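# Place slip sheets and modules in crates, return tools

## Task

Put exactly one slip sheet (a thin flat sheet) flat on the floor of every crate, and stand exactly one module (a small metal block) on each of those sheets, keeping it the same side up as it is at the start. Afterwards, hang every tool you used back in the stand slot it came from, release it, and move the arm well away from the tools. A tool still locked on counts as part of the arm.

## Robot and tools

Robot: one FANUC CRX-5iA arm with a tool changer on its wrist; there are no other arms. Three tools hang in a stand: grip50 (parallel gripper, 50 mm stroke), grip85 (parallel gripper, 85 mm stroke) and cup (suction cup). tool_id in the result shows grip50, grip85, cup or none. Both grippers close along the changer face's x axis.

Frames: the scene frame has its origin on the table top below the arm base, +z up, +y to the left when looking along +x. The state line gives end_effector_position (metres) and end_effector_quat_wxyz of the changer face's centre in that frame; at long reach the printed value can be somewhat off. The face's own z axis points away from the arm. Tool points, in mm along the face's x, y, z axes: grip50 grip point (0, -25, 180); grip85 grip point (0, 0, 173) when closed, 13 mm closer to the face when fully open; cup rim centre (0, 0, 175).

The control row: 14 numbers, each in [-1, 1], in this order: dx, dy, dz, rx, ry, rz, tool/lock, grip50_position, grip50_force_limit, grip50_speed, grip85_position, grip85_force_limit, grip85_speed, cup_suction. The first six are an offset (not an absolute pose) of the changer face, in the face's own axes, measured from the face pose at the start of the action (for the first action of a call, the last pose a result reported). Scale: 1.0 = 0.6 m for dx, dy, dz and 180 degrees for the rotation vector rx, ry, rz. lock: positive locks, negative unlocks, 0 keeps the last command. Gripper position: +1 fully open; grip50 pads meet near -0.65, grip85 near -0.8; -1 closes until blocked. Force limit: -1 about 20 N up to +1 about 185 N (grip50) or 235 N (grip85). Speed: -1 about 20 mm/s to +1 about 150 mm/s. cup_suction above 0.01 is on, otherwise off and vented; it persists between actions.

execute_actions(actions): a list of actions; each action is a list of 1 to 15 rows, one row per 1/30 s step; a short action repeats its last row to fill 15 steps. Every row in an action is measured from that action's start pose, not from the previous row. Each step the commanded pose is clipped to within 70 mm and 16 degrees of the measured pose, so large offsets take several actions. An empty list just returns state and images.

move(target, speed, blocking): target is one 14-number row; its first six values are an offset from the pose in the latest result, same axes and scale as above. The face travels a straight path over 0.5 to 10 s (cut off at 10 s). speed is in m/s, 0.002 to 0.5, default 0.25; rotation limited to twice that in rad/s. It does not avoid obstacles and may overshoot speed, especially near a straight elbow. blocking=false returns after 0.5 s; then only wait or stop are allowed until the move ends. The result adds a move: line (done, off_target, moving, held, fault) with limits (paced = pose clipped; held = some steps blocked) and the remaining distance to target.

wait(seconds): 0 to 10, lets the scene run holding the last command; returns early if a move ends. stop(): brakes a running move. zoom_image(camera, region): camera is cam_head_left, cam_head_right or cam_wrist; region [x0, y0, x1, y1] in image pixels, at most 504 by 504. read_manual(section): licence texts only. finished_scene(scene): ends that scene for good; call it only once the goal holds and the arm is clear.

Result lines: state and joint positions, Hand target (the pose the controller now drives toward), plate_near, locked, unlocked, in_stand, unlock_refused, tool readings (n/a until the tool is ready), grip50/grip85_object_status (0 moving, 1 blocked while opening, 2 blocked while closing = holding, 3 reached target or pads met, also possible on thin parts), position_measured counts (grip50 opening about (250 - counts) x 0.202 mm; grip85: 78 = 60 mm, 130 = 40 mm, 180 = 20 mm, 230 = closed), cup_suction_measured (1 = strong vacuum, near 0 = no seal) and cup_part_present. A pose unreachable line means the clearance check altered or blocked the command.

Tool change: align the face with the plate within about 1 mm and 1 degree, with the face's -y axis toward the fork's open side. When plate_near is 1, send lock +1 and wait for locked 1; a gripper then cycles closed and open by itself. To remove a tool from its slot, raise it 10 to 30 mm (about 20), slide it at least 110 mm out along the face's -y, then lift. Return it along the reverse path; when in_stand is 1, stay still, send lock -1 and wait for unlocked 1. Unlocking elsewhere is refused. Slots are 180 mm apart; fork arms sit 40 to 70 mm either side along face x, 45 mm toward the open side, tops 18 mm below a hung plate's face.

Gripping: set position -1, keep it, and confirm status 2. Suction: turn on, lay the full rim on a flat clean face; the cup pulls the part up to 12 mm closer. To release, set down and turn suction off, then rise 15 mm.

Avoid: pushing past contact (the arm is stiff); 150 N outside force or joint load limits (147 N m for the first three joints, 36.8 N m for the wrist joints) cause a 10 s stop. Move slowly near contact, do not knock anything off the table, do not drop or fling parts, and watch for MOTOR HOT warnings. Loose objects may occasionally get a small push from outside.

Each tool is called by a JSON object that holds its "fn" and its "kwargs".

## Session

{"fn": "execute_actions", "kwargs": {"actions": []}}

Scene clock: 0.00 s.
end_effector_position=(+0.5234, -0.1213, +0.2678) locked=0 unlocked=1 plate_near=0 in_stand=0 unlock_refused=0 tool_id=none grip50_position_measured=n/a grip50_object_status=n/a grip85_position_measured=n/a grip85_object_status=n/a cup_suction_measured=n/a cup_part_present=n/a end_effector_quat_wxyz=(+0.619, +0.733, -0.240, +0.149)
Joint positions: [ 0.543 -0.062 -0.735  1.163 -2.272  2.684]
Joint velocities: [-0.     0.    -0.    -0.    -0.    -0.001]
Hand target: +0.523, -0.121, +0.268; +0.619, +0.733, -0.240, +0.149

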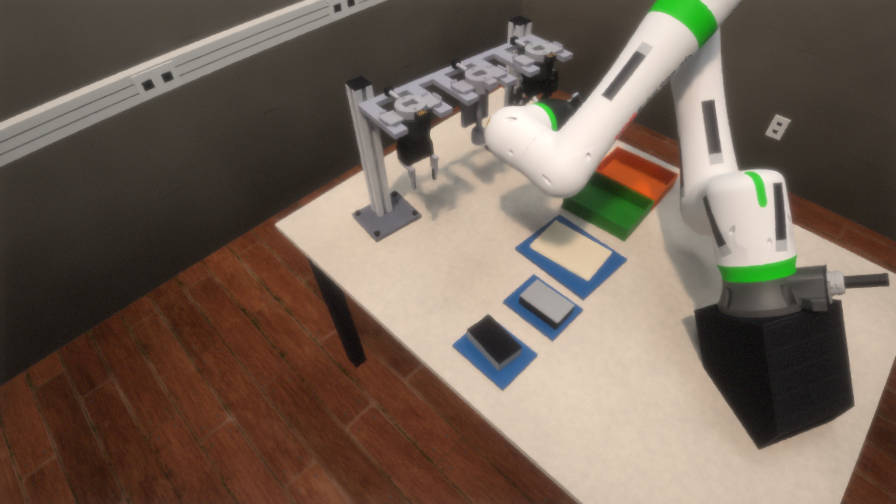

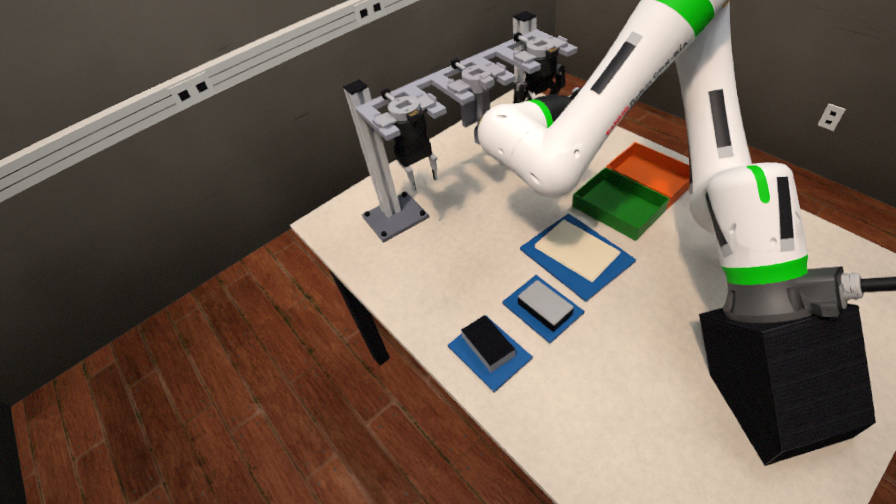

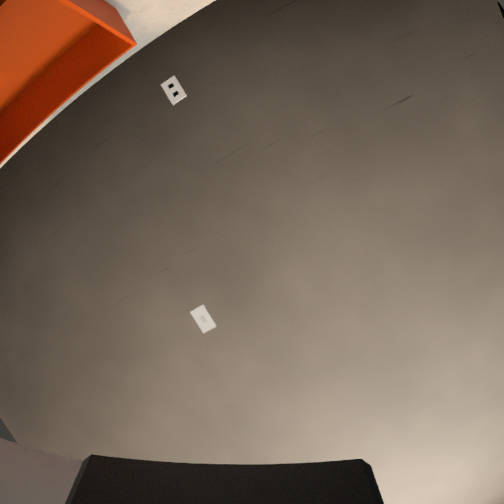

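{"fn": "move", "kwargs": {"target": [0,0,0,0,0,0.75,0,0,0,0,1,0,0,0], "speed": 0.4}}

{"fn": "zoom_image", "kwargs": {"camera": "cam_head_left", "region": [430,200,650,400]}}

Scene clock: 7.83 s.
end_effector_position=(+0.5234, -0.1213, +0.2678) locked=0 unlocked=1 plate_near=0 in_stand=0 unlock_refused=0 tool_id=none grip50_position_measured=n/a grip50_object_status=n/a grip85_position_measured=n/a grip85_object_status=n/a cup_suction_measured=n/a cup_part_present=n/a end_effector_quat_wxyz=(-0.100, -0.059, +0.769, -0.629)
Joint positions: [ 0.544 -0.062 -0.736  1.163 -2.272  0.328]
Joint velocities: [-0.001  0.001  0.    -0.001 -0.002  0.001]
Hand target: +0.523, -0.121, +0.268; -0.100, -0.059, +0.769, -0.629
Off the commanded pose: 0.000 m, 0 deg.
move: done

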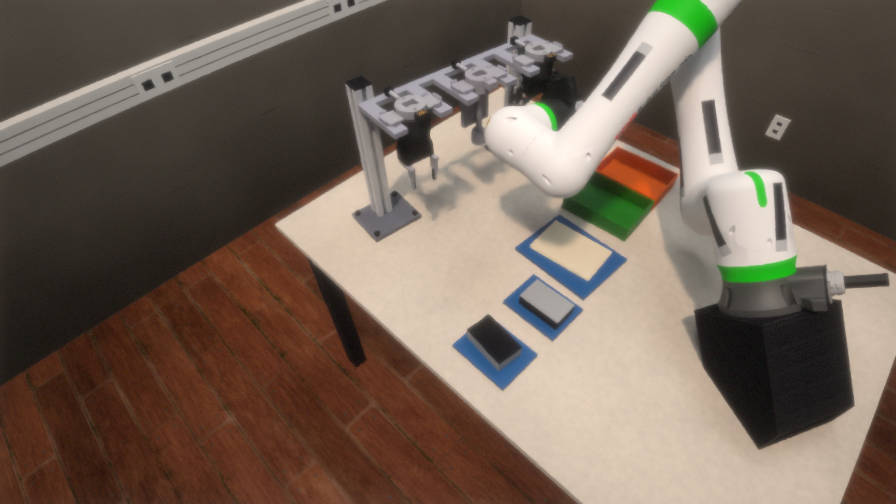

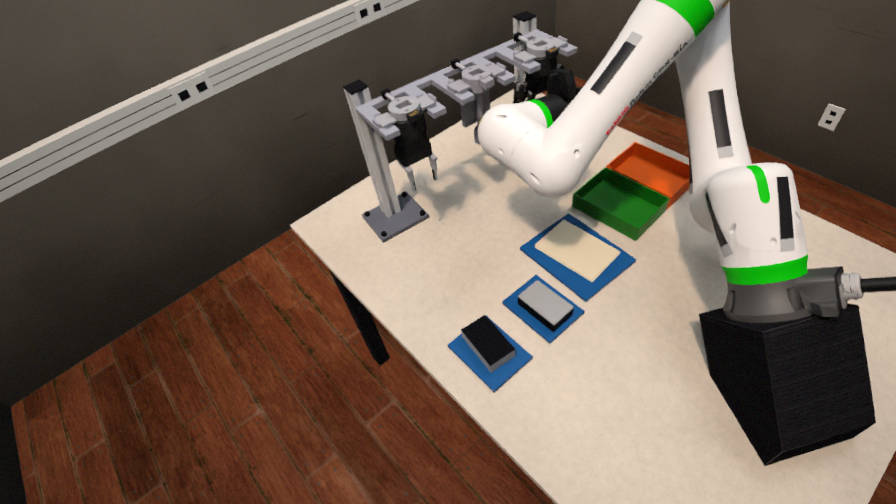

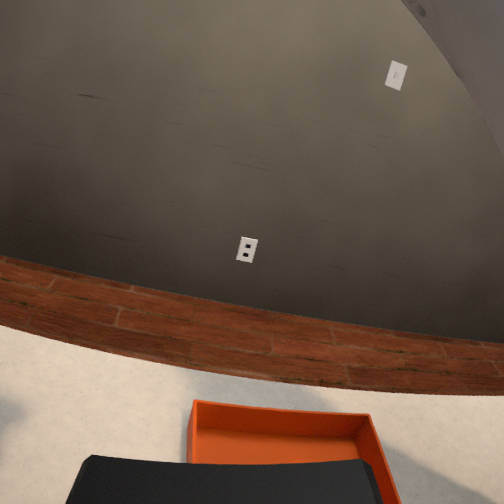

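Region (430, 200, 650, 400) of cam_head_left's 896x504 image, scaled by 2.291, with more detail than that image has; it fills the top 458 rows of this view, and the rest is white.

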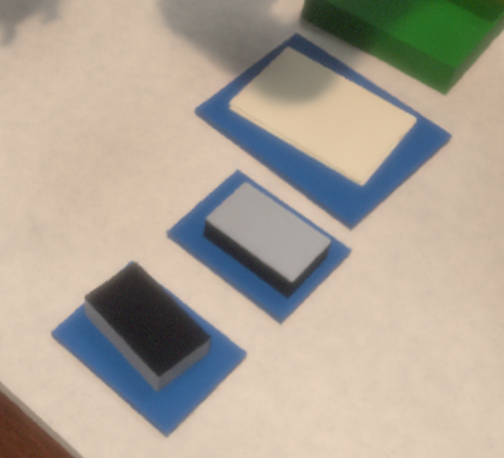

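{"fn": "move", "kwargs": {"target": [0.066,-0.189,-0.292,-0.393,0.297,0.46,0,0,0,0,1,0,0,0], "speed": 0.25}}

Scene clock: 17.30 s.
end_effector_position=(+0.5239, +0.0271, +0.4177) locked=0 unlocked=1 plate_near=0 in_stand=0 unlock_refused=0 tool_id=none grip50_position_measured=n/a grip50_object_status=n/a grip85_position_measured=n/a grip85_object_status=n/a cup_suction_measured=n/a cup_part_present=n/a end_effector_quat_wxyz=(-0.002, +0.722, +0.692, -0.000)
Joint positions: [ 1.38  -0.4   -0.382  0.738 -1.927 -1.441]
Joint velocities: [-0.    -0.001 -0.     0.     0.001  0.   ]
Hand target: +0.524, +0.027, +0.418; -0.002, +0.722, +0.692, -0.000
Off the commanded pose: 0.002 m, 0 deg.
move: done

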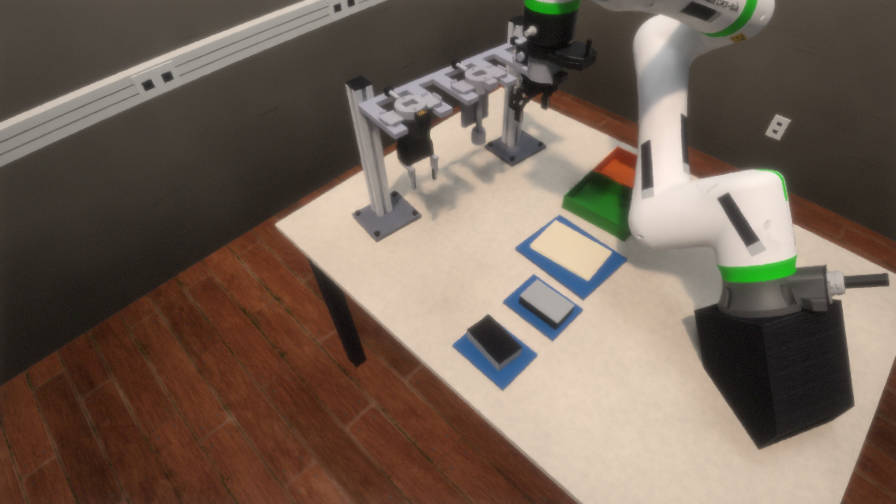

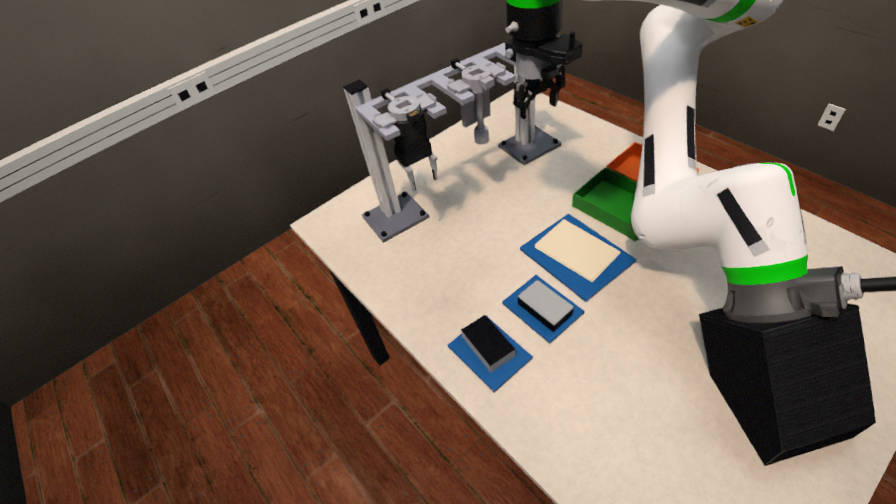

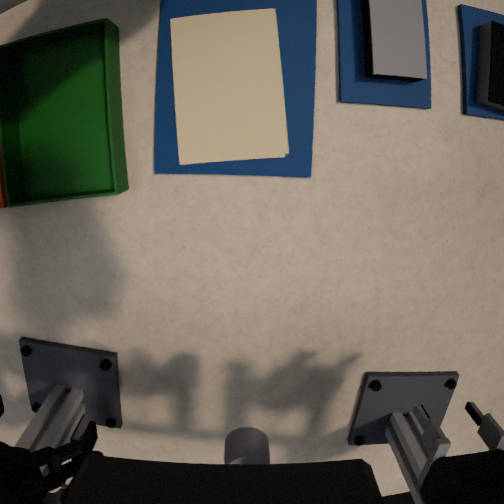

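{"fn": "move", "kwargs": {"target": [0,0.272,-0.009,-0.0009,-0.0009,0.008,0,0,0,0,1,0,0,0], "speed": 0.15}}

Scene clock: 21.63 s.
end_effector_position=(+0.6866, +0.0207, +0.4228) locked=0 unlocked=1 plate_near=0 in_stand=0 unlock_refused=0 tool_id=none grip50_position_measured=n/a grip50_object_status=n/a grip85_position_measured=n/a grip85_object_status=n/a cup_suction_measured=n/a cup_part_present=n/a end_effector_quat_wxyz=(-0.000, +0.730, +0.683, -0.001)
Joint positions: [ 0.986 -0.133  0.055  0.816 -1.771 -1.052]
Joint velocities: [-0.001  0.001  0.001 -0.     0.     0.   ]
Hand target: +0.687, +0.021, +0.423; -0.000, +0.730, +0.683, -0.001
Off the commanded pose: 0.001 m, 0 deg.
move: done

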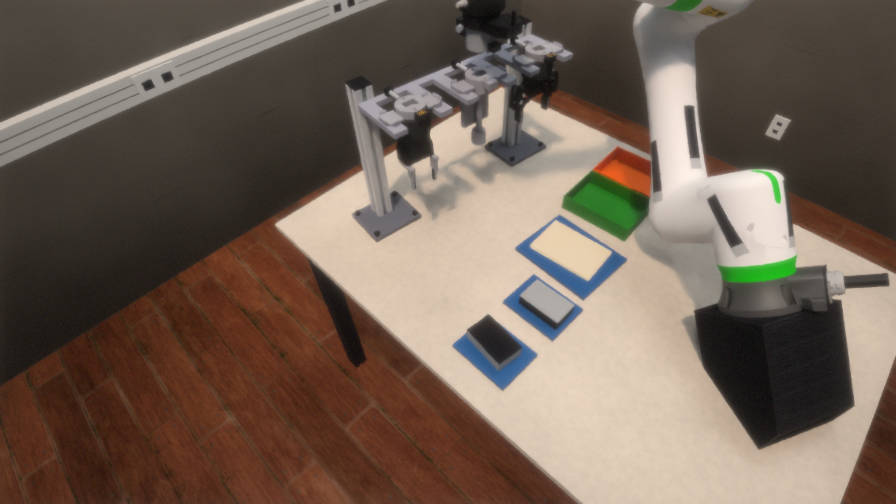

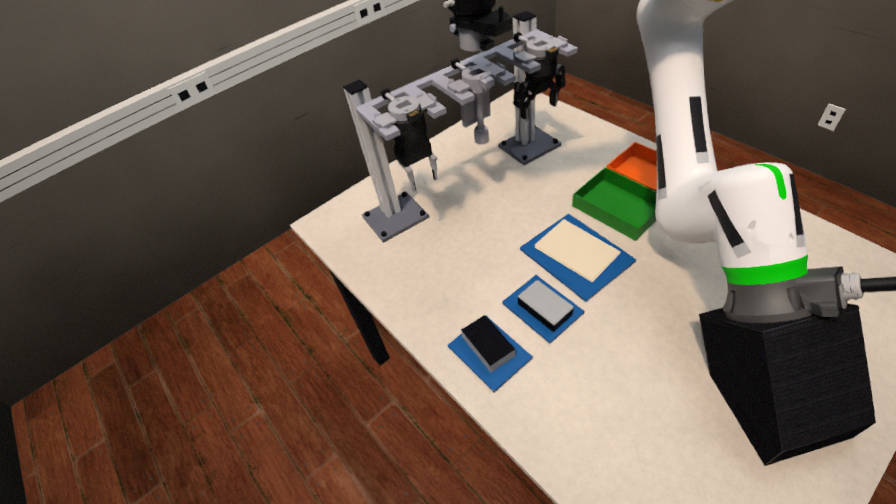

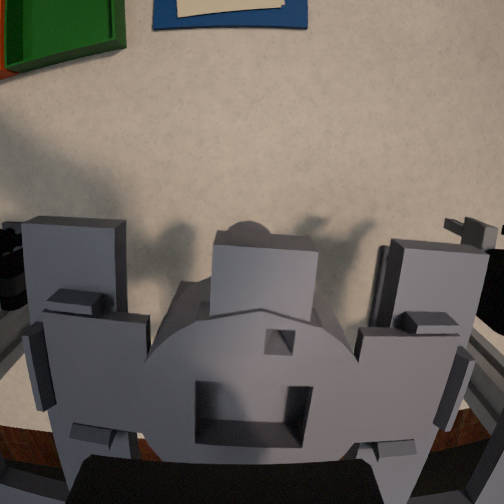

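{"fn": "move", "kwargs": {"target": [0.005,-0.002,0.0,0,0,0.013,0,0,0,0,1,0,0,0], "speed": 0.05}}

{"fn": "move", "kwargs": {"target": [0,0,0.07,0,0,0,0,0,0,0,1,0,0,0], "speed": 0.05}}

Scene clock: 26.87 s.
end_effector_position=(+0.6856, +0.0237, +0.4228) locked=0 unlocked=1 plate_near=0 in_stand=0 unlock_refused=0 tool_id=none grip50_position_measured=n/a grip50_object_status=n/a grip85_position_measured=n/a grip85_object_status=n/a cup_suction_measured=n/a cup_part_present=n/a end_effector_quat_wxyz=(-0.000, +0.744, +0.668, -0.001)
Joint positions: [ 0.99  -0.13   0.053  0.815 -1.772 -1.099]
Joint velocities: [-0.002 -0.    -0.    -0.     0.003 -0.   ]
Hand target: +0.686, +0.024, +0.423; -0.000, +0.744, +0.668, -0.001
Off the commanded pose: 0.000 m, 0 deg.
move: done

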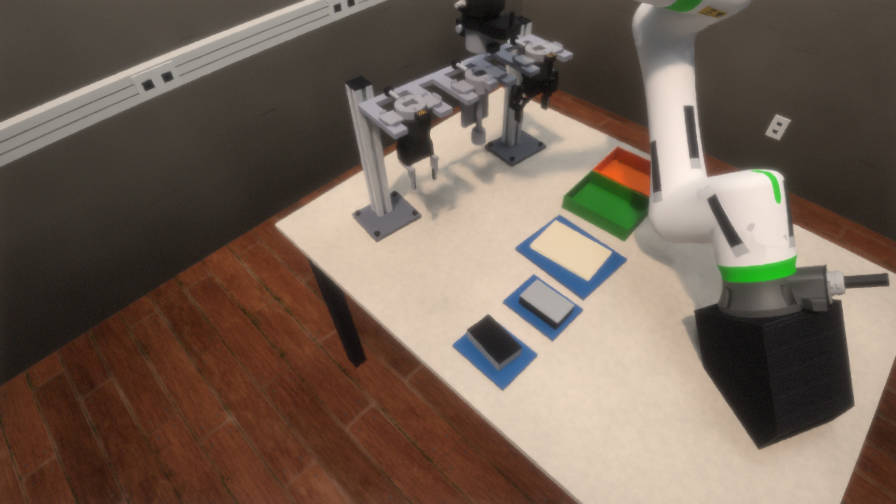

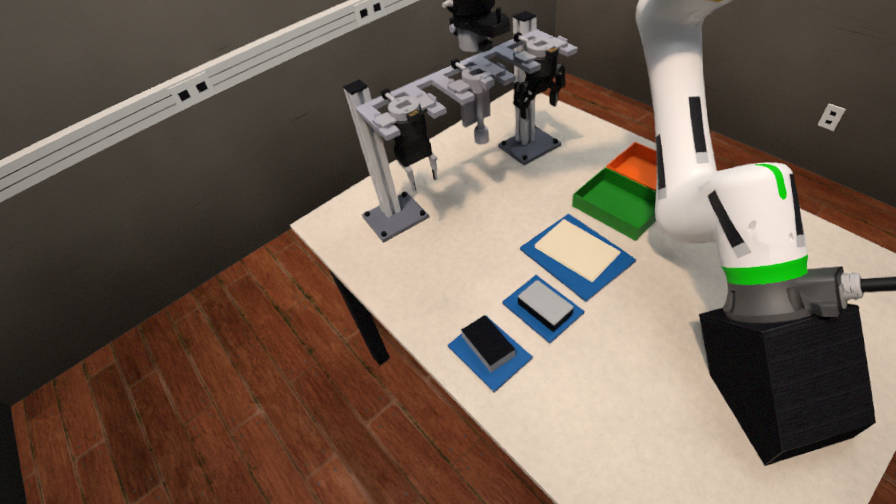

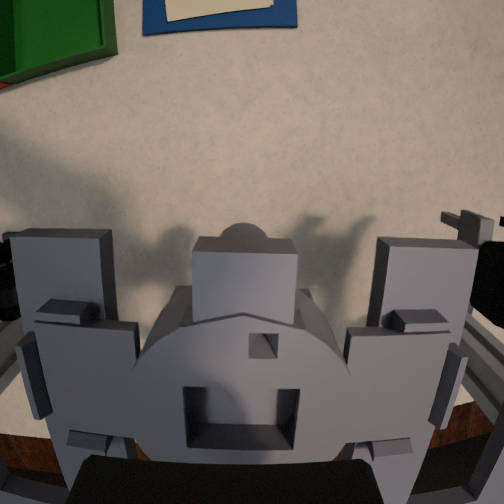

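Scene clock: 27.97 s.
end_effector_position=(+0.6856, +0.0238, +0.3809) locked=0 unlocked=1 plate_near=0 in_stand=0 unlock_refused=0 tool_id=none grip50_position_measured=n/a grip50_object_status=n/a grip85_position_measured=n/a grip85_object_status=n/a cup_suction_measured=n/a cup_part_present=n/a end_effector_quat_wxyz=(-0.000, +0.744, +0.668, -0.001)
Joint positions: [ 0.909 -0.143 -0.027  0.805 -1.667 -1.092]
Joint velocities: [ 0. -0. -0.  0.  0.  0.]
Hand target: +0.686, +0.024, +0.381; -0.000, +0.744, +0.668, -0.001
Off the commanded pose: 0.000 m, 0 deg.
move: done

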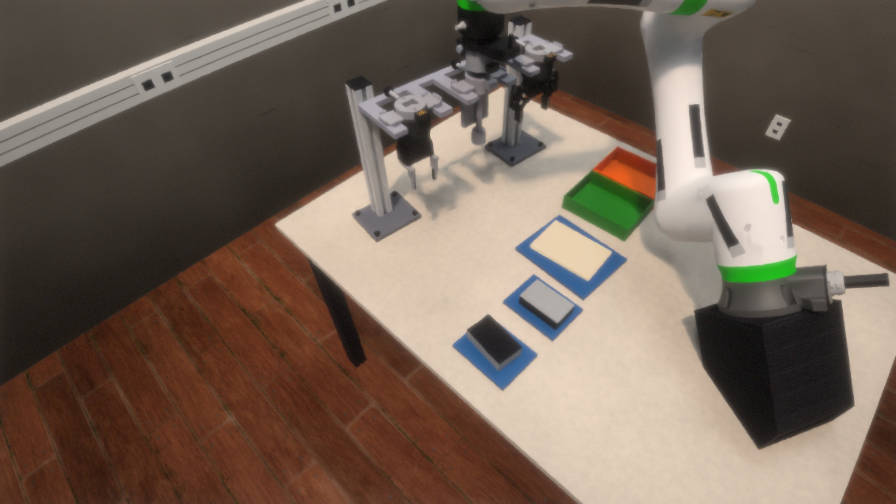

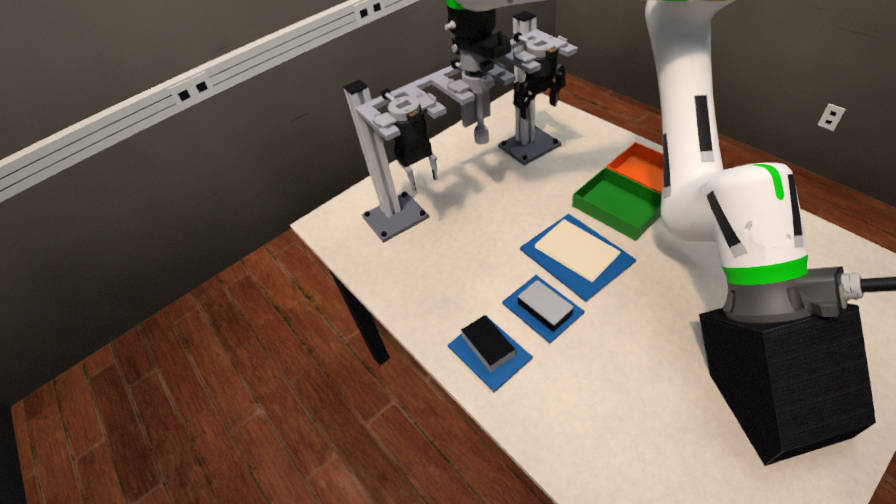

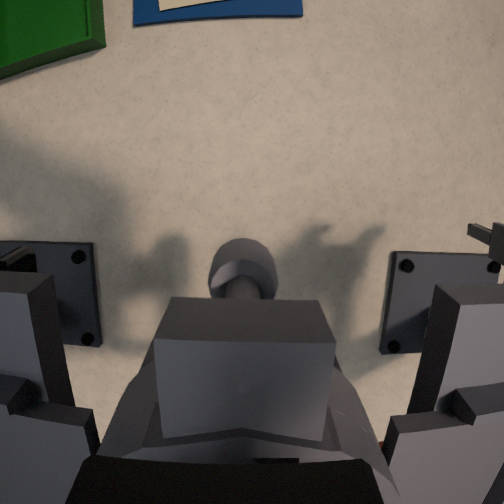

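{"fn": "move", "kwargs": {"target": [0.0014,0,0.017,0,0,0,0,0,0,0,1,0,0,0], "speed": 0.02}}

{"fn": "move", "kwargs": {"target": [0,0,0.0128,0,0,0,0,0,0,0,1,0,0,0], "speed": 0.008}}

Scene clock: 35.03 s.
end_effector_position=(+0.6856, +0.0247, +0.3708) locked=0 unlocked=1 plate_near=0 in_stand=0 unlock_refused=0 tool_id=none grip50_position_measured=n/a grip50_object_status=n/a grip85_position_measured=n/a grip85_object_status=n/a cup_suction_measured=n/a cup_part_present=n/a end_effector_quat_wxyz=(-0.000, +0.744, +0.668, -0.001)
Joint positions: [ 0.89  -0.143 -0.044  0.803 -1.641 -1.091]
Joint velocities: [-0.002  0.     0.    -0.     0.001 -0.   ]
Hand target: +0.686, +0.025, +0.371; -0.000, +0.744, +0.668, -0.001
Off the commanded pose: 0.000 m, 0 deg.
move: done

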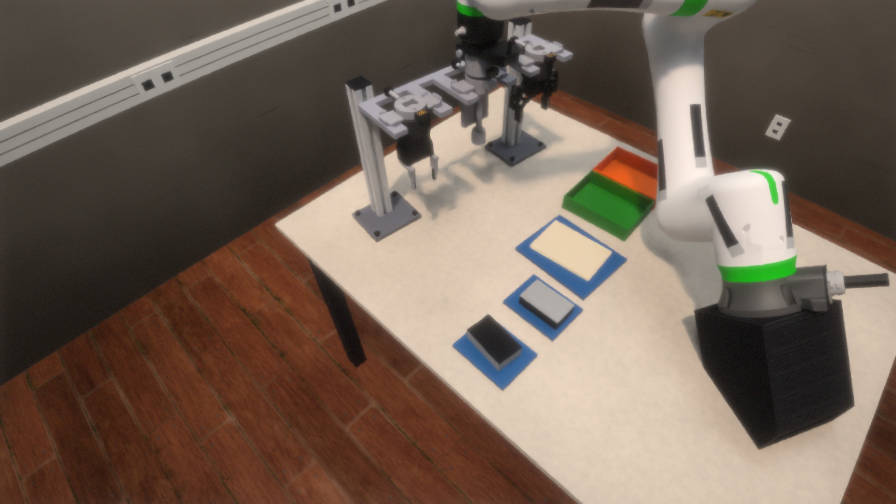

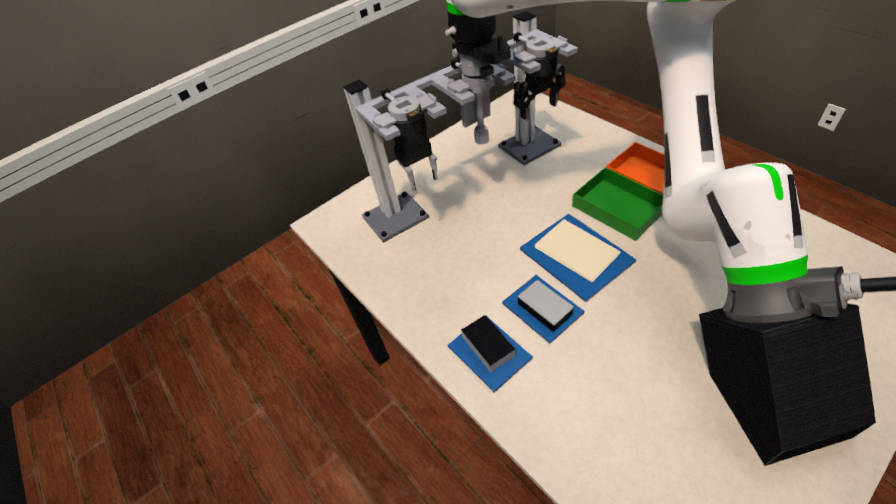

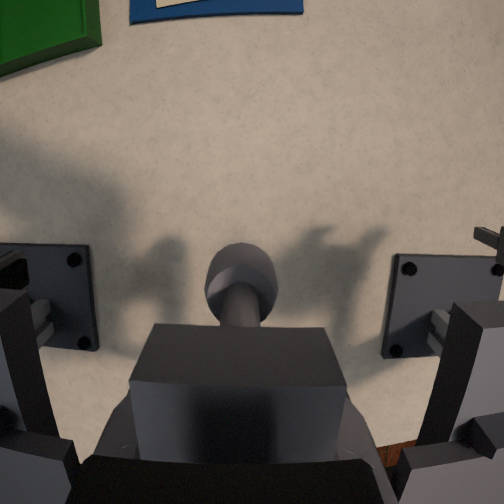

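Scene clock: 36.20 s.
end_effector_position=(+0.6857, +0.0246, +0.3633) locked=0 unlocked=1 plate_near=0 in_stand=1 unlock_refused=0 tool_id=none grip50_position_measured=n/a grip50_object_status=n/a grip85_position_measured=n/a grip85_object_status=n/a cup_suction_measured=n/a cup_part_present=n/a end_effector_quat_wxyz=(+0.000, +0.744, +0.668, -0.000)
Joint positions: [ 0.875 -0.144 -0.057  0.802 -1.622 -1.09 ]
Joint velocities: [ 0.002  0.    -0.001 -0.001 -0.     0.001]
Hand target: +0.686, +0.025, +0.363; +0.000, +0.744, +0.668, -0.001
Off the commanded pose: 0.000 m, 0 deg.
move: done

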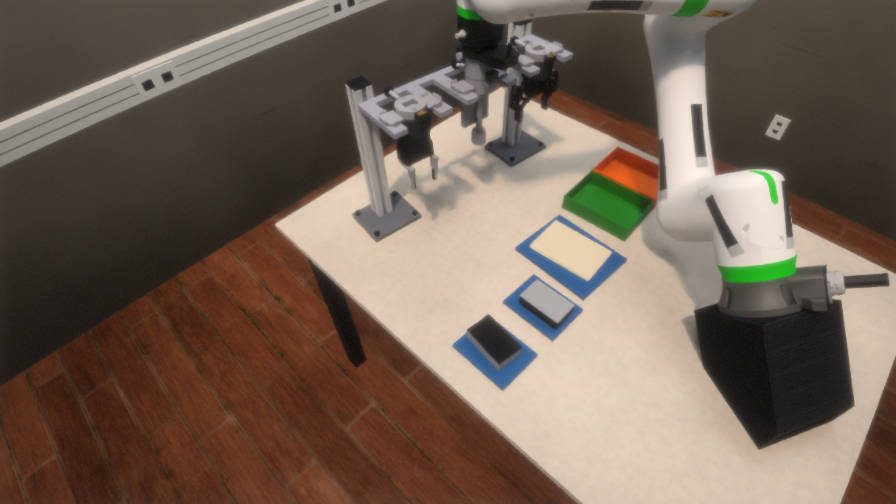

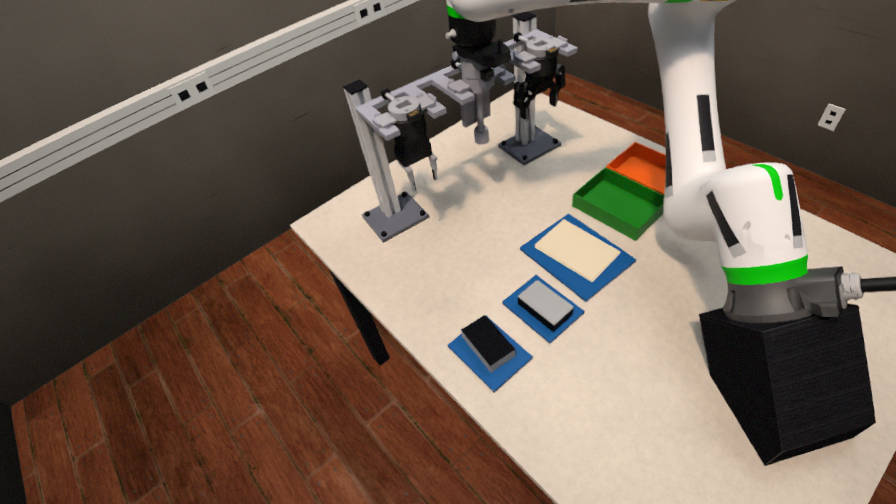

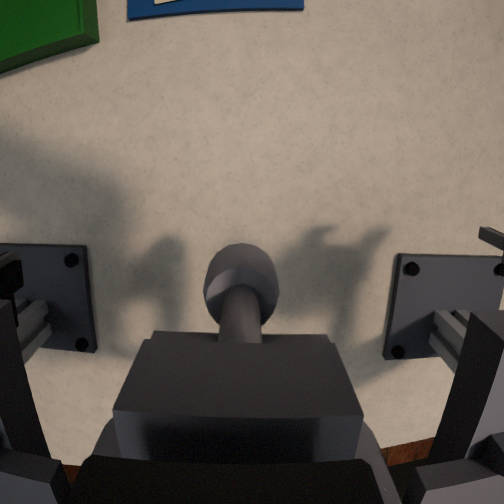

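Slightly further down and +x.

{"fn": "move", "kwargs": {"target": [0.0006,0,0.002,0,0,0,0,0,0,0,1,0,0,0], "speed": 0.003}}

Scene clock: 41.40 s.
end_effector_position=(+0.6858, +0.0249, +0.3622) locked=0 unlocked=1 plate_near=0 in_stand=1 unlock_refused=0 tool_id=none grip50_position_measured=n/a grip50_object_status=n/a grip85_position_measured=n/a grip85_object_status=n/a cup_suction_measured=n/a cup_part_present=n/a end_effector_quat_wxyz=(+0.000, +0.744, +0.668, -0.000)
Joint positions: [ 0.873 -0.143 -0.058  0.801 -1.619 -1.09 ]
Joint velocities: [ 0.001  0.     0.     0.    -0.001 -0.   ]
Hand target: +0.686, +0.025, +0.362; +0.000, +0.744, +0.668, -0.000
Off the commanded pose: 0.000 m, 0 deg.
move: done

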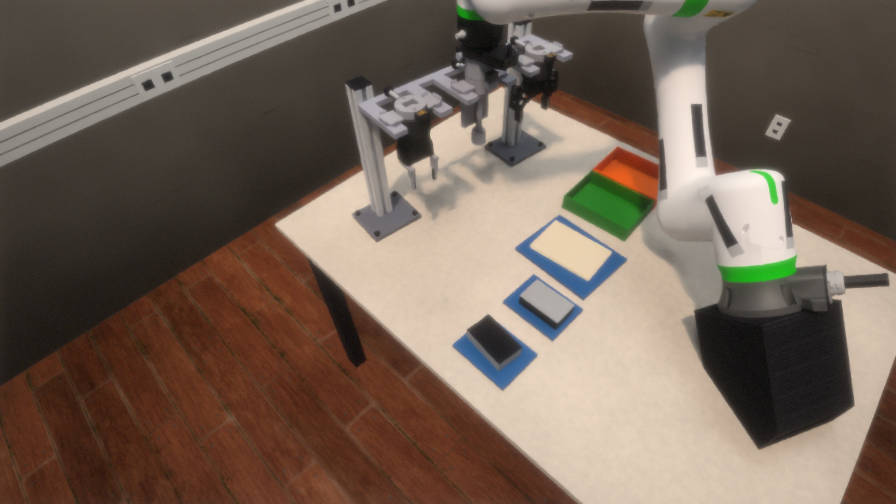

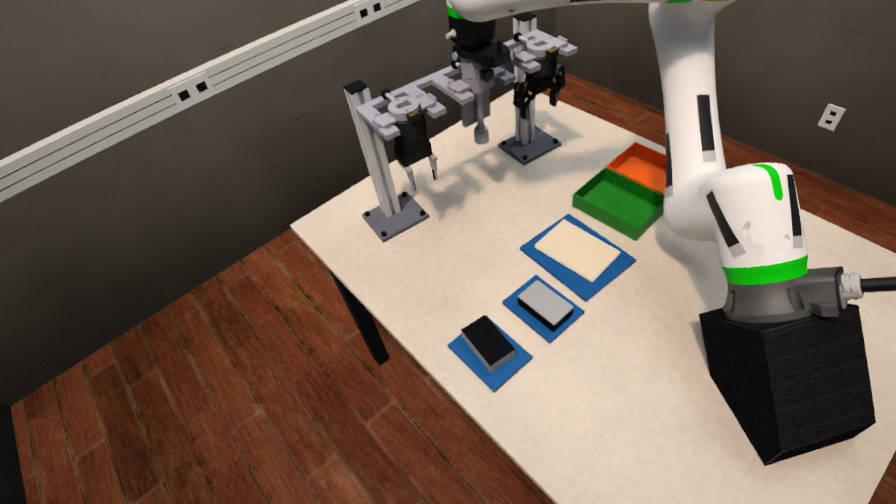

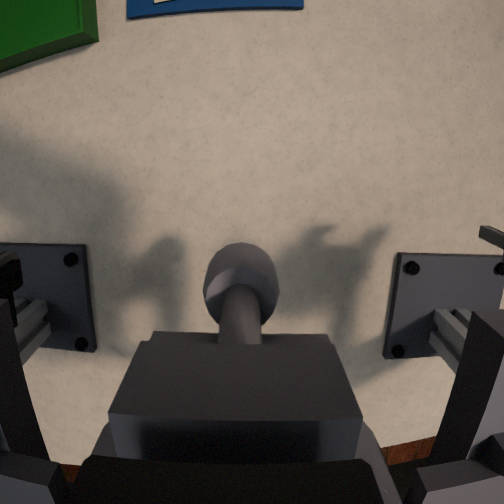

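{"fn": "move", "kwargs": {"target": [0.0004,0,0.002,0,0,0,0,0,0,0,1,0,0,0], "speed": 0.003}}

Scene clock: 53.00 s.
end_effector_position=(+0.6868, +0.0241, +0.3632) locked=0 unlocked=1 plate_near=1 in_stand=1 unlock_refused=0 tool_id=none grip50_position_measured=n/a grip50_object_status=n/a grip85_position_measured=n/a grip85_object_status=n/a cup_suction_measured=n/a cup_part_present=n/a end_effector_quat_wxyz=(+0.002, +0.745, +0.667, +0.001)
Joint positions: [ 0.873 -0.144 -0.058  0.806 -1.618 -1.09 ]
Joint velocities: [ 0.001 -0.    -0.    -0.    -0.001 -0.   ]
Hand target: +0.687, +0.024, +0.363; +0.002, +0.745, +0.667, +0.001
Off the commanded pose: 0.003 m, 0 deg.
FORCE FAULT: contact force on the arm reached its limit, and the arm stopped for 10 seconds. The contact can be on any part of the arm, not only on its tool. That time counts as 20 of the actions that you can send in this scene. The arm's remaining commands of this call were not run. The arm holds still and accepts commands again. Move the arm away from the contact; if what it grips holds it there, let go first. Pushing or pulling that hard again can fault the arm again.
move: fault

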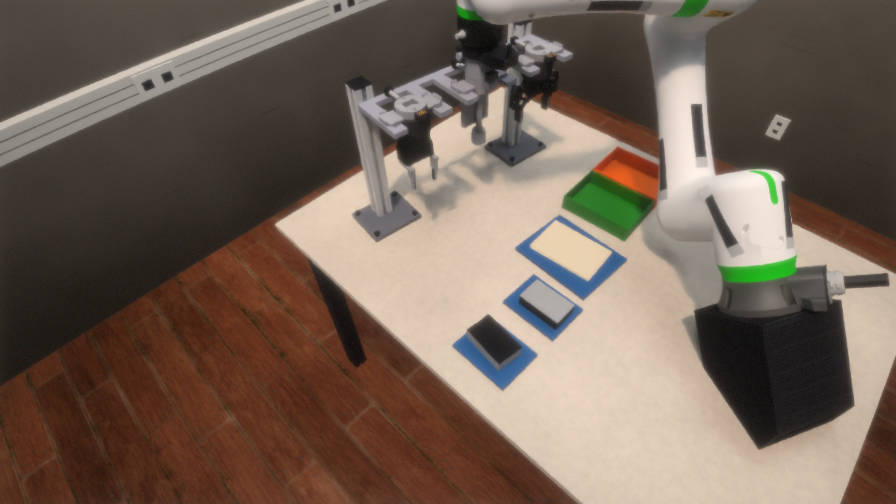

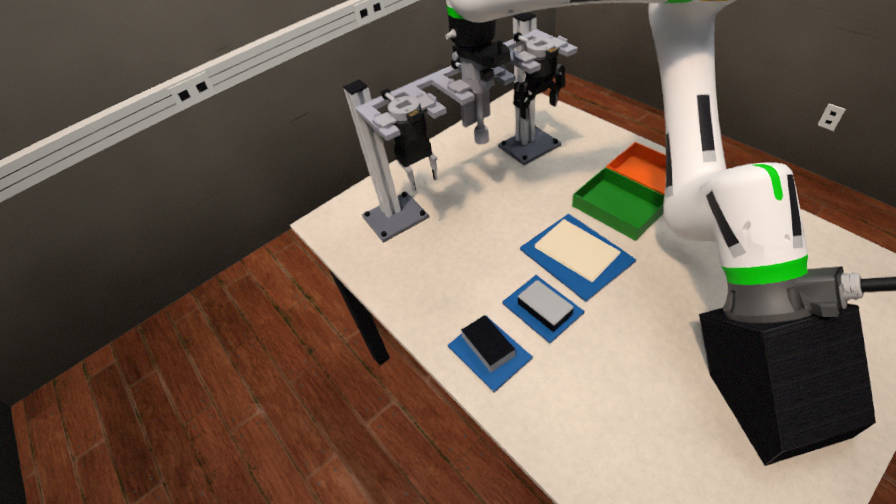

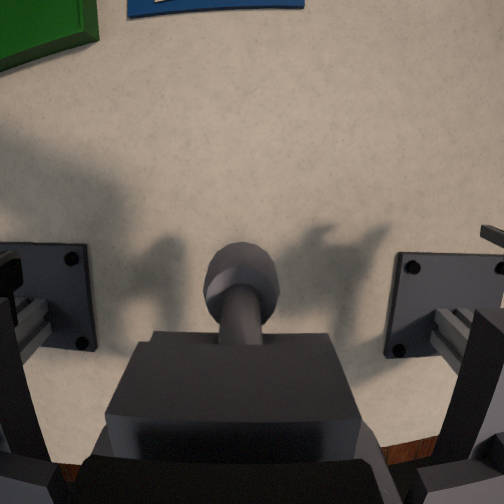

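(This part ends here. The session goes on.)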